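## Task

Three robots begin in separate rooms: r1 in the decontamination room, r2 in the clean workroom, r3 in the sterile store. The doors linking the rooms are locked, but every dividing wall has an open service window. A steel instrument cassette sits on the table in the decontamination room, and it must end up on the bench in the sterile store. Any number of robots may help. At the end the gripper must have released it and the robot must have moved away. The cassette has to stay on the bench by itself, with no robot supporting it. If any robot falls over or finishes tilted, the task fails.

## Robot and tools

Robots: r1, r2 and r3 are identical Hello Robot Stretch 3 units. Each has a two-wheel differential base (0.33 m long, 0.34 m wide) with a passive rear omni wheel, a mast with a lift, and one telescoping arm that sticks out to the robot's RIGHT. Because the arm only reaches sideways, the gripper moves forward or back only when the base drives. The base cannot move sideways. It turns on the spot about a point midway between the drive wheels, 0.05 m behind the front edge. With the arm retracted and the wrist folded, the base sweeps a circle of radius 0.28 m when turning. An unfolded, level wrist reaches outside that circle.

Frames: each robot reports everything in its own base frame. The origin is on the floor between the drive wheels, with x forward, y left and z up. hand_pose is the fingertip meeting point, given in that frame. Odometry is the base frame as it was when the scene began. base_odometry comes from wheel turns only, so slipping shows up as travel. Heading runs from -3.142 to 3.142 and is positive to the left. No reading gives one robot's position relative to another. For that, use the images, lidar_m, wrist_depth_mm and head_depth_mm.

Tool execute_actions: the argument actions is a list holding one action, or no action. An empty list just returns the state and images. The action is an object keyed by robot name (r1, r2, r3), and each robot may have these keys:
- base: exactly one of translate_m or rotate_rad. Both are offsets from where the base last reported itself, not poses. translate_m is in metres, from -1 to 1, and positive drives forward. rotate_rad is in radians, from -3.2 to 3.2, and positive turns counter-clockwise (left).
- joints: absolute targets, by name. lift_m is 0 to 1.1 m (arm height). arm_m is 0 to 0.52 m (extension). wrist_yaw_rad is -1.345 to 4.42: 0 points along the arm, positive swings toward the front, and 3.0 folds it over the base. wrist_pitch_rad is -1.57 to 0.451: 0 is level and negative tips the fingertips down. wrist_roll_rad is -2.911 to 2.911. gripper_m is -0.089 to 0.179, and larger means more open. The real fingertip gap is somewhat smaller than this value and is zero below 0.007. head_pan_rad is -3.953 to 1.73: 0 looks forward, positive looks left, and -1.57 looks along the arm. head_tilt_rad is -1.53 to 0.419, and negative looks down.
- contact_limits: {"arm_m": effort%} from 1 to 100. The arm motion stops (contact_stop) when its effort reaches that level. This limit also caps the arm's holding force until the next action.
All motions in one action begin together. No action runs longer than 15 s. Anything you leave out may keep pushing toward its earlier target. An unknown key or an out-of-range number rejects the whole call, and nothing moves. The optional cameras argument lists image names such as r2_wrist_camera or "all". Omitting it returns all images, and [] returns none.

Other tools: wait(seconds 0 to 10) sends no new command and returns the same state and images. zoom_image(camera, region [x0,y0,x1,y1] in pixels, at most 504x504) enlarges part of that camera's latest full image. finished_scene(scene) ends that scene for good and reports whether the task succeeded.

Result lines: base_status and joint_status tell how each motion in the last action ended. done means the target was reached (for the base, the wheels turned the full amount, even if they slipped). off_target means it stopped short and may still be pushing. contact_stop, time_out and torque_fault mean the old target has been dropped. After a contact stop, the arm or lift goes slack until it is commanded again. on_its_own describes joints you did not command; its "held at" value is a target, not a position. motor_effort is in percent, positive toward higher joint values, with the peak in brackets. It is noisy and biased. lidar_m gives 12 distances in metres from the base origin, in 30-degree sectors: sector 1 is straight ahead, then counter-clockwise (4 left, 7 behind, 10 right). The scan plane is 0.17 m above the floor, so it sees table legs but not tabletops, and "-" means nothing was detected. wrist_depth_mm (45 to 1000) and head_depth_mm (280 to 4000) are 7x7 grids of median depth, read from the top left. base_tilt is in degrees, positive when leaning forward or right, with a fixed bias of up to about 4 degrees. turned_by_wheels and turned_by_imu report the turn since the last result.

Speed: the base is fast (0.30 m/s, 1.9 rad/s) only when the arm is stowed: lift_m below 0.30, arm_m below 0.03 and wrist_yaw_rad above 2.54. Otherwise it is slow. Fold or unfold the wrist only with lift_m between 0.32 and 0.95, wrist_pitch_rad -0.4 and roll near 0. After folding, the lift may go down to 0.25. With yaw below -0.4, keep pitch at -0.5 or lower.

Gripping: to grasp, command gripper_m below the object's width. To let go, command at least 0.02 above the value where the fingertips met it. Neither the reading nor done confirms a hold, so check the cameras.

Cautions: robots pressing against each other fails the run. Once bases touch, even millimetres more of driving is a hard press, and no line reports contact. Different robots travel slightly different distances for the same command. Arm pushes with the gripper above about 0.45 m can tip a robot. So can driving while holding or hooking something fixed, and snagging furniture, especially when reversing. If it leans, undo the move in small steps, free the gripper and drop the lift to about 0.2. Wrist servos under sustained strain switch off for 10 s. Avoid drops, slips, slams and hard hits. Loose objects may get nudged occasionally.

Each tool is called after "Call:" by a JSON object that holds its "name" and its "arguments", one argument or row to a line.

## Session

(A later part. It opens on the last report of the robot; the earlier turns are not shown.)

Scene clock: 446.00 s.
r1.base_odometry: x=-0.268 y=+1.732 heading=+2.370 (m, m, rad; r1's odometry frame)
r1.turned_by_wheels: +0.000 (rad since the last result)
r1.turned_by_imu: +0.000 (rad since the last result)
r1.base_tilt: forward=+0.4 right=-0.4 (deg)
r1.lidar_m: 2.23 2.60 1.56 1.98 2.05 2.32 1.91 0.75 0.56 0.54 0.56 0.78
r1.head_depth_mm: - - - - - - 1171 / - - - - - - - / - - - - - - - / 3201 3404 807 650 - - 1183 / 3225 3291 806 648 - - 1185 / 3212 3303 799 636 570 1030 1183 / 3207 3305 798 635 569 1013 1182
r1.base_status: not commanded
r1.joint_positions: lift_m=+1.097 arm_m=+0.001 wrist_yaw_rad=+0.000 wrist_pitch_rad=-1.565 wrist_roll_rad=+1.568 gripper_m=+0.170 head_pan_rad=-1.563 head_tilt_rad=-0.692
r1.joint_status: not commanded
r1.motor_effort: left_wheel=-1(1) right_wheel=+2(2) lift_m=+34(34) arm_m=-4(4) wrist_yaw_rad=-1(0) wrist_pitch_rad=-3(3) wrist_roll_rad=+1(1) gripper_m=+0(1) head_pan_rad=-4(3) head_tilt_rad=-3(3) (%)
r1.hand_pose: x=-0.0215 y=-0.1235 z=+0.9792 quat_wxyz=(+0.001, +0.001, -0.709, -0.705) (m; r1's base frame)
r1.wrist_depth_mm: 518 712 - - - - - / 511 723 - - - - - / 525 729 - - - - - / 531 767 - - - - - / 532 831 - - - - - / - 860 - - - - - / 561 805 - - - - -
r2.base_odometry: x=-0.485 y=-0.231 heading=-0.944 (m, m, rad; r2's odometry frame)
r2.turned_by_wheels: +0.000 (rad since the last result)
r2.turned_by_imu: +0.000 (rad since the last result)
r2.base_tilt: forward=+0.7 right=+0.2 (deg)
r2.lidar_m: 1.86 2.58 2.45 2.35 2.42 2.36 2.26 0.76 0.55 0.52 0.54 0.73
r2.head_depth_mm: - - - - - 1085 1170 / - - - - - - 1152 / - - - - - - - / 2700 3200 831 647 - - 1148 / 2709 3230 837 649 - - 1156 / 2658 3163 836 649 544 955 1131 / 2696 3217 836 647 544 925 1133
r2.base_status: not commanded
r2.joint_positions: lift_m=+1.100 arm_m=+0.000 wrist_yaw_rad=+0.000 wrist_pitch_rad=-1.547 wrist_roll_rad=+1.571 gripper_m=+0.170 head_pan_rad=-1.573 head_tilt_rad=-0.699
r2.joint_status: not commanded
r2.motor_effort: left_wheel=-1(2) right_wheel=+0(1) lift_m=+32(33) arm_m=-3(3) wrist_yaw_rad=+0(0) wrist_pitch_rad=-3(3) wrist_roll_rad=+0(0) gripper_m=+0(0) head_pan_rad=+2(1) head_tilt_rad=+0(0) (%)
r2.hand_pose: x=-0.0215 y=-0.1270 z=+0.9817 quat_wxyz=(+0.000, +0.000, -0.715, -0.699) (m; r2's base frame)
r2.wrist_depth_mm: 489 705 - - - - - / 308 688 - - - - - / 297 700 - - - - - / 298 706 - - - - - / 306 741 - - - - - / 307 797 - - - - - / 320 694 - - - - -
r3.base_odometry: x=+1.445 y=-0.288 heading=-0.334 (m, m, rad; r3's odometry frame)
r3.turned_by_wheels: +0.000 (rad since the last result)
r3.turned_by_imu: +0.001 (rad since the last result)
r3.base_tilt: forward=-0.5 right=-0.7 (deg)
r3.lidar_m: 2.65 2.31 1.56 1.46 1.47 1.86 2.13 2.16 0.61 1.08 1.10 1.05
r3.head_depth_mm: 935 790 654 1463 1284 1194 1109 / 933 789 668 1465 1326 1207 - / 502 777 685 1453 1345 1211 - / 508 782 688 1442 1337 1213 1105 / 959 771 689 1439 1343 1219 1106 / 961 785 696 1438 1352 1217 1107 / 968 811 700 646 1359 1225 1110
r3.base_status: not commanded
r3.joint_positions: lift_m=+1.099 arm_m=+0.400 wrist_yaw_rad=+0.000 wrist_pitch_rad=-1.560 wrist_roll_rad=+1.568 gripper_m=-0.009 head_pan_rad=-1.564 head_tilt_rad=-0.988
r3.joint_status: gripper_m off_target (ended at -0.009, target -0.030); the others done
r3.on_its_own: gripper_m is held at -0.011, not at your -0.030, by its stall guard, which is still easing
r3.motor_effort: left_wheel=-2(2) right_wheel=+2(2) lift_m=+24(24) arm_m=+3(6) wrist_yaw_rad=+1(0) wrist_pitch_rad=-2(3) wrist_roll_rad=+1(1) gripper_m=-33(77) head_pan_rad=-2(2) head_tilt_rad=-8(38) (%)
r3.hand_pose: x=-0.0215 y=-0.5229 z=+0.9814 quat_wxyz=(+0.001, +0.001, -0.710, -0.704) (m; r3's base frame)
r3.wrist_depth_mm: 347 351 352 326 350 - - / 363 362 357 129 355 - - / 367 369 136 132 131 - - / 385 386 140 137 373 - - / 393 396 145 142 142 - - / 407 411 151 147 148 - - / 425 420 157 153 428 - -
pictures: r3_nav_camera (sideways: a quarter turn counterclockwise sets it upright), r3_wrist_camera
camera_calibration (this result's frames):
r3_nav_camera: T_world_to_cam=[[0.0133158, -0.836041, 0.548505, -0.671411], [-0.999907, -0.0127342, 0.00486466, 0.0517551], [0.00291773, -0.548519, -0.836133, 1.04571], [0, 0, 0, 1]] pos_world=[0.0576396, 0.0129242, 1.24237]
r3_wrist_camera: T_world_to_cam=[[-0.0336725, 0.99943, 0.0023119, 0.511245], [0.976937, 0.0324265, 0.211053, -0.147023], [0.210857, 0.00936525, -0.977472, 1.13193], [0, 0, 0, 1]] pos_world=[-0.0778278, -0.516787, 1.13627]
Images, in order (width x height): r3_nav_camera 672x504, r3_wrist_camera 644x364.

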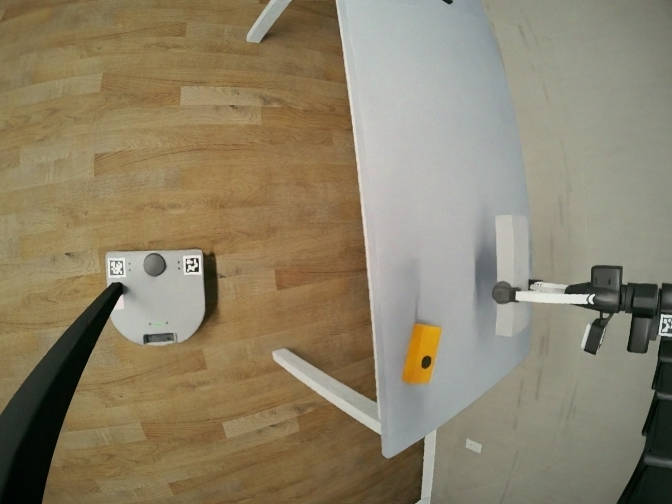

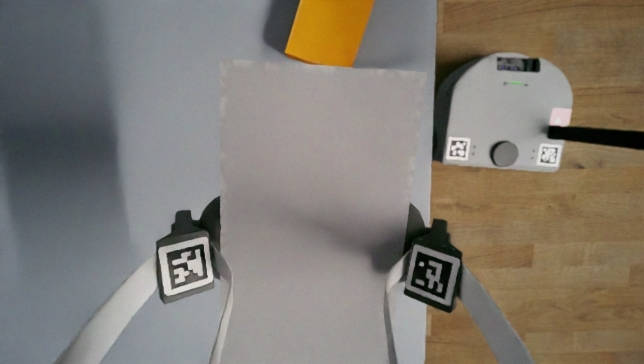

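Gap 385-172=0.21; lower to 0.895.

Call:
{"name": "execute_actions", "arguments": {
  "actions": [
    {"r3":{"base":{"translate_m":0.15},"joints":{"gripper_m":-0.04,"arm_m":0.5,"lift_m":0.895}}}
  ],
  "cameras": []
}}

Call:
{"name": "execute_actions", "arguments": {
  "actions": [
    {"r3":{"joints":{"gripper_m":0.17}}}
  ],
  "cameras": []
}}

Call:
{"name": "execute_actions", "arguments": {
  "actions": [
    {"r3":{"joints":{"lift_m":1.05}}}
  ],
  "cameras": []
}}

Call:
{"name": "execute_actions", "arguments": {
  "actions": [
    {"r3":{"joints":{"arm_m":0}}}
  ],
  "cameras": ["r3_nav_camera"]
}}

Call:
{"name": "finished_scene", "arguments": {
  "scene": 1
}}

Scene clock: 453.67 s.
r1.base_odometry: x=-0.268 y=+1.732 heading=+2.370 (m, m, rad; r1's odometry frame)
r1.turned_by_wheels: +0.000 (rad since the last result)
r1.turned_by_imu: +0.000 (rad since the last result)
r1.base_tilt: forward=+0.4 right=-0.6 (deg)
r1.lidar_m: 2.24 2.60 1.56 1.97 2.05 2.32 1.91 0.75 0.56 0.54 0.56 0.78
r1.head_depth_mm: - - - - - - 1173 / - - - - - - - / - - - - - - - / 3190 3401 806 650 - - 1188 / 3203 3305 803 648 - - 1186 / 3231 3284 800 637 571 1027 1180 / 3240 3301 796 635 569 1012 1180
r1.base_status: not commanded
r1.joint_positions: lift_m=+1.097 arm_m=+0.001 wrist_yaw_rad=+0.000 wrist_pitch_rad=-1.565 wrist_roll_rad=+1.568 gripper_m=+0.170 head_pan_rad=-1.563 head_tilt_rad=-0.692
r1.joint_status: not commanded
r1.motor_effort: left_wheel=-2(1) right_wheel=+2(2) lift_m=+34(34) arm_m=-3(3) wrist_yaw_rad=-1(0) wrist_pitch_rad=-3(2) wrist_roll_rad=+1(1) gripper_m=+0(1) head_pan_rad=-4(3) head_tilt_rad=-2(3) (%)
r1.hand_pose: x=-0.0215 y=-0.1235 z=+0.9792 quat_wxyz=(+0.001, +0.001, -0.709, -0.705) (m; r1's base frame)
r1.wrist_depth_mm: 511 726 - - - - - / 520 728 - - - - - / 510 747 - - - - - / 549 764 - - - - - / 531 837 - - - - - / - 861 - - - - - / 563 822 - - - - -
r2.base_odometry: x=-0.485 y=-0.231 heading=-0.944 (m, m, rad; r2's odometry frame)
r2.turned_by_wheels: +0.000 (rad since the last result)
r2.turned_by_imu: +0.001 (rad since the last result)
r2.base_tilt: forward=+0.9 right=+0.1 (deg)
r2.lidar_m: 1.86 2.59 2.45 2.36 2.42 2.37 2.26 0.77 0.55 0.53 0.54 0.73
r2.head_depth_mm: - - - - - 1083 1173 / - - - - - - 1147 / - - - - - - - / 2841 3223 837 647 - - 1144 / 2451 3169 834 649 - - 1144 / 2702 3148 836 647 542 956 1135 / 2677 3139 833 648 544 925 1136
r2.base_status: not commanded
r2.joint_positions: lift_m=+1.100 arm_m=+0.000 wrist_yaw_rad=+0.000 wrist_pitch_rad=-1.547 wrist_roll_rad=+1.571 gripper_m=+0.170 head_pan_rad=-1.573 head_tilt_rad=-0.699
r2.joint_status: not commanded
r2.motor_effort: left_wheel=-1(2) right_wheel=+1(1) lift_m=+32(33) arm_m=-3(3) wrist_yaw_rad=+1(0) wrist_pitch_rad=-3(3) wrist_roll_rad=+0(0) gripper_m=+0(0) head_pan_rad=+1(1) head_tilt_rad=+0(0) (%)
r2.hand_pose: x=-0.0215 y=-0.1270 z=+0.9817 quat_wxyz=(+0.000, +0.000, -0.715, -0.699) (m; r2's base frame)
r2.wrist_depth_mm: 504 695 - - - - - / 304 694 - - - - - / 299 705 - - - - - / 299 688 - - - - - / 301 773 - - - - - / 305 812 - - - - - / 320 699 - - - - -
r3.base_odometry: x=+1.587 y=-0.337 heading=-0.334 (m, m, rad; r3's odometry frame)
r3.turned_by_wheels: +0.000 (rad since the last result)
r3.turned_by_imu: +0.000 (rad since the last result)
r3.base_tilt: forward=-0.5 right=-0.7 (deg)
r3.lidar_m: 2.50 2.34 1.58 1.47 1.49 1.88 2.28 0.71 1.14 1.06 1.08 0.90
r3.head_depth_mm: - - 662 1454 1334 1202 1108 / 930 791 682 1442 1329 1218 - / 932 791 686 1426 1336 1215 - / - 797 687 1433 1342 1216 1101 / 951 803 691 641 1348 1213 1104 / 961 806 695 643 1355 1219 1110 / 969 810 699 634 1363 1223 1111
r3.base_status: done
r3.joint_positions: lift_m=+0.895 arm_m=+0.500 wrist_yaw_rad=+0.000 wrist_pitch_rad=-1.562 wrist_roll_rad=+1.568 gripper_m=-0.030 head_pan_rad=-1.564 head_tilt_rad=-0.988
r3.joint_status: gripper_m off_target (ended at -0.030, target -0.040); the others done
r3.on_its_own: gripper_m is held at -0.032, not at your -0.040, by its stall guard, which is still easing
r3.motor_effort: left_wheel=-3(4) right_wheel=+1(7) lift_m=+13(21) arm_m=+2(1) wrist_yaw_rad=-2(0) wrist_pitch_rad=-2(2) wrist_roll_rad=+1(1) gripper_m=-40(100) head_pan_rad=-2(2) head_tilt_rad=-7(7) (%)
r3.hand_pose: x=-0.0215 y=-0.6226 z=+0.7776 quat_wxyz=(+0.001, +0.001, -0.710, -0.704) (m; r3's base frame)
r3.wrist_depth_mm: 161 162 162 161 163 161 162 / 166 166 165 128 165 168 167 / 171 172 134 132 132 171 172 / 177 177 140 137 175 178 178 / 182 182 143 141 141 182 183 / 189 188 150 147 147 189 189 / 194 196 157 153 195 196 196
pictures: none
No camera images: the call's "cameras" was empty. Leave "cameras" out to get every camera's image.

Scene clock: 456.20 s.
r1.base_odometry: x=-0.268 y=+1.732 heading=+2.370 (m, m, rad; r1's odometry frame)
r1.turned_by_wheels: +0.000 (rad since the last result)
r1.turned_by_imu: +0.000 (rad since the last result)
r1.base_tilt: forward=+0.4 right=-0.5 (deg)
r1.lidar_m: 2.24 2.61 1.56 1.98 2.05 2.32 1.91 0.75 0.56 0.54 0.56 0.78
r1.head_depth_mm: - - - - - - 1175 / - - - - - - - / - - - - - - - / 3212 3414 806 649 - - 1187 / 3212 3295 803 650 - - 1181 / 3219 3301 801 638 570 1029 1182 / 3192 3279 796 635 570 1008 1180
r1.base_status: not commanded
r1.joint_positions: lift_m=+1.097 arm_m=+0.001 wrist_yaw_rad=+0.000 wrist_pitch_rad=-1.565 wrist_roll_rad=+1.568 gripper_m=+0.170 head_pan_rad=-1.563 head_tilt_rad=-0.692
r1.joint_status: not commanded
r1.motor_effort: left_wheel=-1(1) right_wheel=+2(2) lift_m=+34(34) arm_m=-3(4) wrist_yaw_rad=+0(0) wrist_pitch_rad=-3(3) wrist_roll_rad=+1(1) gripper_m=+0(0) head_pan_rad=-4(4) head_tilt_rad=-3(2) (%)
r1.hand_pose: x=-0.0215 y=-0.1235 z=+0.9792 quat_wxyz=(+0.001, +0.001, -0.709, -0.705) (m; r1's base frame)
r1.wrist_depth_mm: 505 704 - - - - - / 516 746 - - - - - / 520 735 - - - - - / 527 746 - - - - - / 537 835 - - - - - / - 851 - - - - - / 564 793 - - - - -
r2.base_odometry: x=-0.485 y=-0.231 heading=-0.944 (m, m, rad; r2's odometry frame)
r2.turned_by_wheels: +0.000 (rad since the last result)
r2.turned_by_imu: +0.000 (rad since the last result)
r2.base_tilt: forward=+0.9 right=+0.1 (deg)
r2.lidar_m: 1.86 2.59 2.45 2.35 2.42 2.37 2.26 0.77 0.55 0.53 0.54 0.73
r2.head_depth_mm: - - - - - 1085 1173 / - - - - - - 1146 / - - - - - - - / 2828 3229 833 645 - - 1147 / 2440 3167 833 647 - - 1151 / 2668 3162 837 646 543 957 1139 / 2675 3183 836 648 544 927 1130
r2.base_status: not commanded
r2.joint_positions: lift_m=+1.100 arm_m=+0.000 wrist_yaw_rad=+0.000 wrist_pitch_rad=-1.547 wrist_roll_rad=+1.571 gripper_m=+0.170 head_pan_rad=-1.573 head_tilt_rad=-0.699
r2.joint_status: not commanded
r2.motor_effort: left_wheel=-1(2) right_wheel=+0(1) lift_m=+33(33) arm_m=-3(3) wrist_yaw_rad=+0(1) wrist_pitch_rad=-3(3) wrist_roll_rad=+0(0) gripper_m=+1(1) head_pan_rad=+1(1) head_tilt_rad=+0(0) (%)
r2.hand_pose: x=-0.0215 y=-0.1270 z=+0.9817 quat_wxyz=(+0.000, +0.000, -0.715, -0.699) (m; r2's base frame)
r2.wrist_depth_mm: 494 701 - - - - - / 309 702 - - - - - / 303 702 - - - - - / 299 684 - - - - - / 301 733 - - - - - / 304 802 - - - - - / 319 686 - - - - -
r3.base_odometry: x=+1.587 y=-0.337 heading=-0.334 (m, m, rad; r3's odometry frame)
r3.turned_by_wheels: +0.000 (rad since the last result)
r3.turned_by_imu: +0.000 (rad since the last result)
r3.base_tilt: forward=-0.4 right=-0.6 (deg)
r3.lidar_m: 2.50 2.34 1.58 1.46 1.49 1.88 2.27 0.72 1.14 1.06 1.08 0.90
r3.head_depth_mm: - - 666 1448 1324 1206 1101 / 928 790 682 1447 1337 1212 - / 900 793 686 1415 1333 1222 - / - 797 687 1422 1350 1209 1103 / 958 805 692 643 1348 1207 1110 / 960 803 695 645 1354 1216 1106 / 973 813 698 638 1352 1227 1113
r3.base_status: not commanded
r3.joint_positions: lift_m=+0.895 arm_m=+0.500 wrist_yaw_rad=+0.001 wrist_pitch_rad=-1.481 wrist_roll_rad=+1.568 gripper_m=+0.170 head_pan_rad=-1.564 head_tilt_rad=-0.988
r3.joint_status: all done
r3.on_its_own: wrist_pitch_rad is at rest, and its effort (-24) is outside its rest range (-20 to +32)
r3.motor_effort: left_wheel=-3(4) right_wheel=+3(5) lift_m=+13(13) arm_m=-2(3) wrist_yaw_rad=+0(1) wrist_pitch_rad=-24(25) wrist_roll_rad=+1(1) gripper_m=+15(100) head_pan_rad=-2(2) head_tilt_rad=-8(8) (%)
r3.hand_pose: x=-0.0215 y=-0.6439 z=+0.7767 quat_wxyz=(+0.001, +0.001, -0.738, -0.675) (m; r3's base frame)
r3.wrist_depth_mm: 173 169 165 163 159 156 152 / 178 175 172 137 136 159 158 / 184 180 176 140 137 166 162 / 189 186 181 144 142 170 167 / 196 191 187 150 146 174 171 / - 199 193 154 151 - 176 / 210 206 200 160 157 187 181
pictures: none
No camera images: the call's "cameras" was empty. Leave "cameras" out to get every camera's image.

Scene clock: 458.43 s.
r1.base_odometry: x=-0.268 y=+1.732 heading=+2.370 (m, m, rad; r1's odometry frame)
r1.turned_by_wheels: +0.000 (rad since the last result)
r1.turned_by_imu: +0.000 (rad since the last result)
r1.base_tilt: forward=+0.3 right=-0.5 (deg)
r1.lidar_m: 2.23 2.60 1.56 1.98 2.05 2.31 1.91 0.75 0.55 0.54 0.56 0.78
r1.head_depth_mm: - - - - - - 1177 / - - - - - - - / - - - - - - - / 3205 3413 806 652 - - 1186 / 3167 3283 805 649 - - 1177 / 3227 3287 800 637 571 1028 1178 / 3246 3271 795 635 570 1018 1178
r1.base_status: not commanded
r1.joint_positions: lift_m=+1.097 arm_m=+0.001 wrist_yaw_rad=+0.000 wrist_pitch_rad=-1.565 wrist_roll_rad=+1.568 gripper_m=+0.170 head_pan_rad=-1.563 head_tilt_rad=-0.692
r1.joint_status: not commanded
r1.motor_effort: left_wheel=-1(1) right_wheel=+2(2) lift_m=+34(35) arm_m=-4(4) wrist_yaw_rad=-1(0) wrist_pitch_rad=-3(3) wrist_roll_rad=+1(1) gripper_m=-1(0) head_pan_rad=-4(4) head_tilt_rad=-3(3) (%)
r1.hand_pose: x=-0.0215 y=-0.1235 z=+0.9792 quat_wxyz=(+0.001, +0.001, -0.709, -0.705) (m; r1's base frame)
r1.wrist_depth_mm: 510 721 - - - - - / 511 739 - - - - - / 519 748 - - - - - / 538 758 - - - - - / 545 814 - - - - - / - 849 - - - - - / 566 800 - - - - -
r2.base_odometry: x=-0.485 y=-0.231 heading=-0.944 (m, m, rad; r2's odometry frame)
r2.turned_by_wheels: +0.000 (rad since the last result)
r2.turned_by_imu: +0.000 (rad since the last result)
r2.base_tilt: forward=+0.7 right=+0.0 (deg)
r2.lidar_m: 1.86 2.58 2.45 2.35 2.43 2.36 2.26 0.77 0.55 0.53 0.54 0.73
r2.head_depth_mm: - - - - - 1082 1171 / - - - - - - 1149 / - - - - - - - / 2851 3213 835 649 - - 1144 / 2438 3157 836 647 - - 1148 / 2698 3181 835 647 543 955 1133 / 2685 3187 834 648 542 924 1131
r2.base_status: not commanded
r2.joint_positions: lift_m=+1.100 arm_m=+0.000 wrist_yaw_rad=+0.000 wrist_pitch_rad=-1.547 wrist_roll_rad=+1.571 gripper_m=+0.170 head_pan_rad=-1.573 head_tilt_rad=-0.699
r2.joint_status: not commanded
r2.motor_effort: left_wheel=-1(1) right_wheel=+1(1) lift_m=+32(33) arm_m=-3(3) wrist_yaw_rad=+0(1) wrist_pitch_rad=-3(3) wrist_roll_rad=+0(0) gripper_m=+0(0) head_pan_rad=+1(2) head_tilt_rad=+0(0) (%)
r2.hand_pose: x=-0.0215 y=-0.1270 z=+0.9817 quat_wxyz=(+0.000, +0.000, -0.715, -0.699) (m; r2's base frame)
r2.wrist_depth_mm: 500 679 - - - - - / 307 684 - - - - - / 302 679 - - - - - / 300 692 - - - - - / 303 745 - - - - - / 305 802 - - - - - / 318 692 - - - - -
r3.base_odometry: x=+1.587 y=-0.337 heading=-0.334 (m, m, rad; r3's odometry frame)
r3.turned_by_wheels: +0.000 (rad since the last result)
r3.turned_by_imu: +0.000 (rad since the last result)
r3.base_tilt: forward=-0.5 right=-0.6 (deg)
r3.lidar_m: 2.50 2.33 1.58 1.47 1.50 1.88 2.28 0.71 1.13 1.06 1.08 0.90
r3.head_depth_mm: 930 785 678 1455 1324 1200 1102 / 941 790 683 1447 1333 1199 - / 945 794 684 1426 1334 1212 - / 954 733 691 1423 1344 1207 1099 / 959 802 694 643 1343 1213 1106 / 961 808 696 644 1351 1217 1107 / 963 806 698 637 1349 1222 1112
r3.base_status: not commanded
r3.joint_positions: lift_m=+1.050 arm_m=+0.500 wrist_yaw_rad=+0.001 wrist_pitch_rad=-1.559 wrist_roll_rad=+1.568 gripper_m=+0.170 head_pan_rad=-1.564 head_tilt_rad=-0.988
r3.joint_status: all done
r3.motor_effort: left_wheel=-2(4) right_wheel=+1(3) lift_m=+23(25) arm_m=-2(2) wrist_yaw_rad=+0(0) wrist_pitch_rad=-3(26) wrist_roll_rad=+1(1) gripper_m=+0(15) head_pan_rad=-2(3) head_tilt_rad=-7(8) (%)
r3.hand_pose: x=-0.0216 y=-0.6237 z=+0.9319 quat_wxyz=(+0.001, +0.001, -0.711, -0.703) (m; r3's base frame)
r3.wrist_depth_mm: 305 306 303 304 306 302 - / 312 315 316 316 314 310 - / 324 322 322 290 326 321 - / 334 332 335 301 336 329 - / 341 341 345 313 343 342 - / - 358 358 321 355 358 - / 367 367 366 367 368 365 -
pictures: none
No camera images: the call's "cameras" was empty. Leave "cameras" out to get every camera's image.

Scene clock: 463.30 s.
r1.base_odometry: x=-0.268 y=+1.732 heading=+2.370 (m, m, rad; r1's odometry frame)
r1.turned_by_wheels: +0.000 (rad since the last result)
r1.turned_by_imu: +0.000 (rad since the last result)
r1.base_tilt: forward=+0.3 right=-0.5 (deg)
r1.lidar_m: 2.23 2.60 1.56 1.97 2.05 2.32 1.91 0.75 0.56 0.54 0.56 0.78
r1.head_depth_mm: - - - - - - 1171 / - - - - - - - / - - - - - - - / 3206 3443 805 652 - - 1188 / 3213 3316 805 648 - - 1184 / 3239 3292 800 637 571 1026 1179 / 3236 3288 797 634 569 1014 1184
r1.base_status: not commanded
r1.joint_positions: lift_m=+1.097 arm_m=+0.001 wrist_yaw_rad=+0.000 wrist_pitch_rad=-1.565 wrist_roll_rad=+1.568 gripper_m=+0.170 head_pan_rad=-1.563 head_tilt_rad=-0.692
r1.joint_status: not commanded
r1.motor_effort: left_wheel=-2(2) right_wheel=+2(2) lift_m=+34(34) arm_m=-4(4) wrist_yaw_rad=+0(0) wrist_pitch_rad=-3(3) wrist_roll_rad=+1(1) gripper_m=+0(0) head_pan_rad=-4(4) head_tilt_rad=-4(4) (%)
r1.hand_pose: x=-0.0215 y=-0.1235 z=+0.9792 quat_wxyz=(+0.001, +0.001, -0.709, -0.705) (m; r1's base frame)
r1.wrist_depth_mm: 514 710 - - - - - / 523 711 - - - - - / 523 733 - - - - - / 523 759 - - - - - / 526 849 - - - - - / - 870 - - - - - / 560 810 - - - - -
r2.base_odometry: x=-0.485 y=-0.231 heading=-0.944 (m, m, rad; r2's odometry frame)
r2.turned_by_wheels: +0.000 (rad since the last result)
r2.turned_by_imu: +0.000 (rad since the last result)
r2.base_tilt: forward=+0.8 right=+0.1 (deg)
r2.lidar_m: 1.86 2.59 2.45 2.35 2.42 2.37 2.26 0.76 0.55 0.52 0.54 0.73
r2.head_depth_mm: - - - - - 1084 1178 / - - - - - - 1152 / - - - - - - - / 2825 3223 833 646 - - 1148 / 2431 3117 836 647 - - 1153 / 2655 3171 835 648 543 958 1127 / 2665 3147 837 647 543 929 1127
r2.base_status: not commanded
r2.joint_positions: lift_m=+1.100 arm_m=+0.000 wrist_yaw_rad=+0.000 wrist_pitch_rad=-1.547 wrist_roll_rad=+1.571 gripper_m=+0.170 head_pan_rad=-1.573 head_tilt_rad=-0.699
r2.joint_status: not commanded
r2.motor_effort: left_wheel=-2(1) right_wheel=+1(2) lift_m=+32(33) arm_m=-3(3) wrist_yaw_rad=+0(0) wrist_pitch_rad=-3(3) wrist_roll_rad=+0(0) gripper_m=+0(1) head_pan_rad=+1(1) head_tilt_rad=+0(0) (%)
r2.hand_pose: x=-0.0215 y=-0.1270 z=+0.9817 quat_wxyz=(+0.000, +0.000, -0.715, -0.699) (m; r2's base frame)
r2.wrist_depth_mm: 499 680 - - - - - / 307 705 - - - - - / 301 689 - - - - - / 302 704 - - - - - / 306 763 - - - - - / 305 808 - - - - - / 321 705 - - - - -
r3.base_odometry: x=+1.587 y=-0.337 heading=-0.334 (m, m, rad; r3's odometry frame)
r3.turned_by_wheels: +0.000 (rad since the last result)
r3.turned_by_imu: +0.001 (rad since the last result)
r3.base_tilt: forward=-0.5 right=-0.8 (deg)
r3.lidar_m: 2.50 2.33 1.57 1.47 1.49 1.88 2.28 0.72 1.14 1.06 1.08 0.90
r3.head_depth_mm: - - - - 1320 1196 1105 / - - - - 1292 1201 - / - - - - - 1218 - / 941 810 690 - 1297 1205 1102 / 958 802 690 643 1327 1219 1105 / 963 806 695 645 1354 1223 1111 / 966 810 699 638 1354 1216 1112
r3.base_status: not commanded
r3.joint_positions: lift_m=+1.050 arm_m=+0.000 wrist_yaw_rad=+0.001 wrist_pitch_rad=-1.561 wrist_roll_rad=+1.568 gripper_m=+0.170 head_pan_rad=-1.564 head_tilt_rad=-0.988
r3.joint_status: all done
r3.motor_effort: left_wheel=-2(2) right_wheel=+1(1) lift_m=+23(23) arm_m=-3(4) wrist_yaw_rad=-1(2) wrist_pitch_rad=-2(2) wrist_roll_rad=+1(1) gripper_m=+0(1) head_pan_rad=-2(2) head_tilt_rad=-8(7) (%)
r3.hand_pose: x=-0.0216 y=-0.1235 z=+0.9319 quat_wxyz=(+0.001, +0.001, -0.710, -0.704) (m; r3's base frame)
r3.wrist_depth_mm: - - - - - - - / 393 - - - - - - / 336 - - - - - - / 342 - - - - - - / 340 - - - - - - / - - - - - - - / 370 - - - - - -
pictures: r3_nav_camera (sideways: a quarter turn counterclockwise sets it upright)
camera_calibration (this result's frames):
r3_nav_camera: T_world_to_cam=[[0.0133159, -0.836054, 0.548485, -0.671385], [-0.999907, -0.0127343, 0.00486451, 0.0517552], [0.00291759, -0.548499, -0.836146, 1.04573], [0, 0, 0, 1]] pos_world=[0.0576395, 0.0129256, 1.24237]
Images, in order (width x height): r3_nav_camera 672x504.

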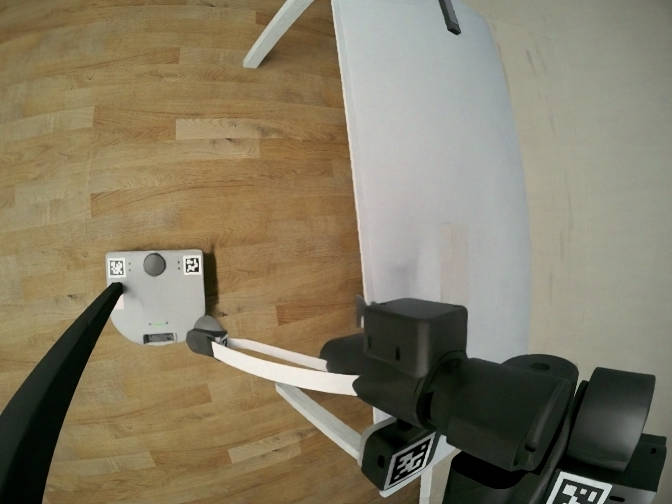

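The scene is finished: the task was done.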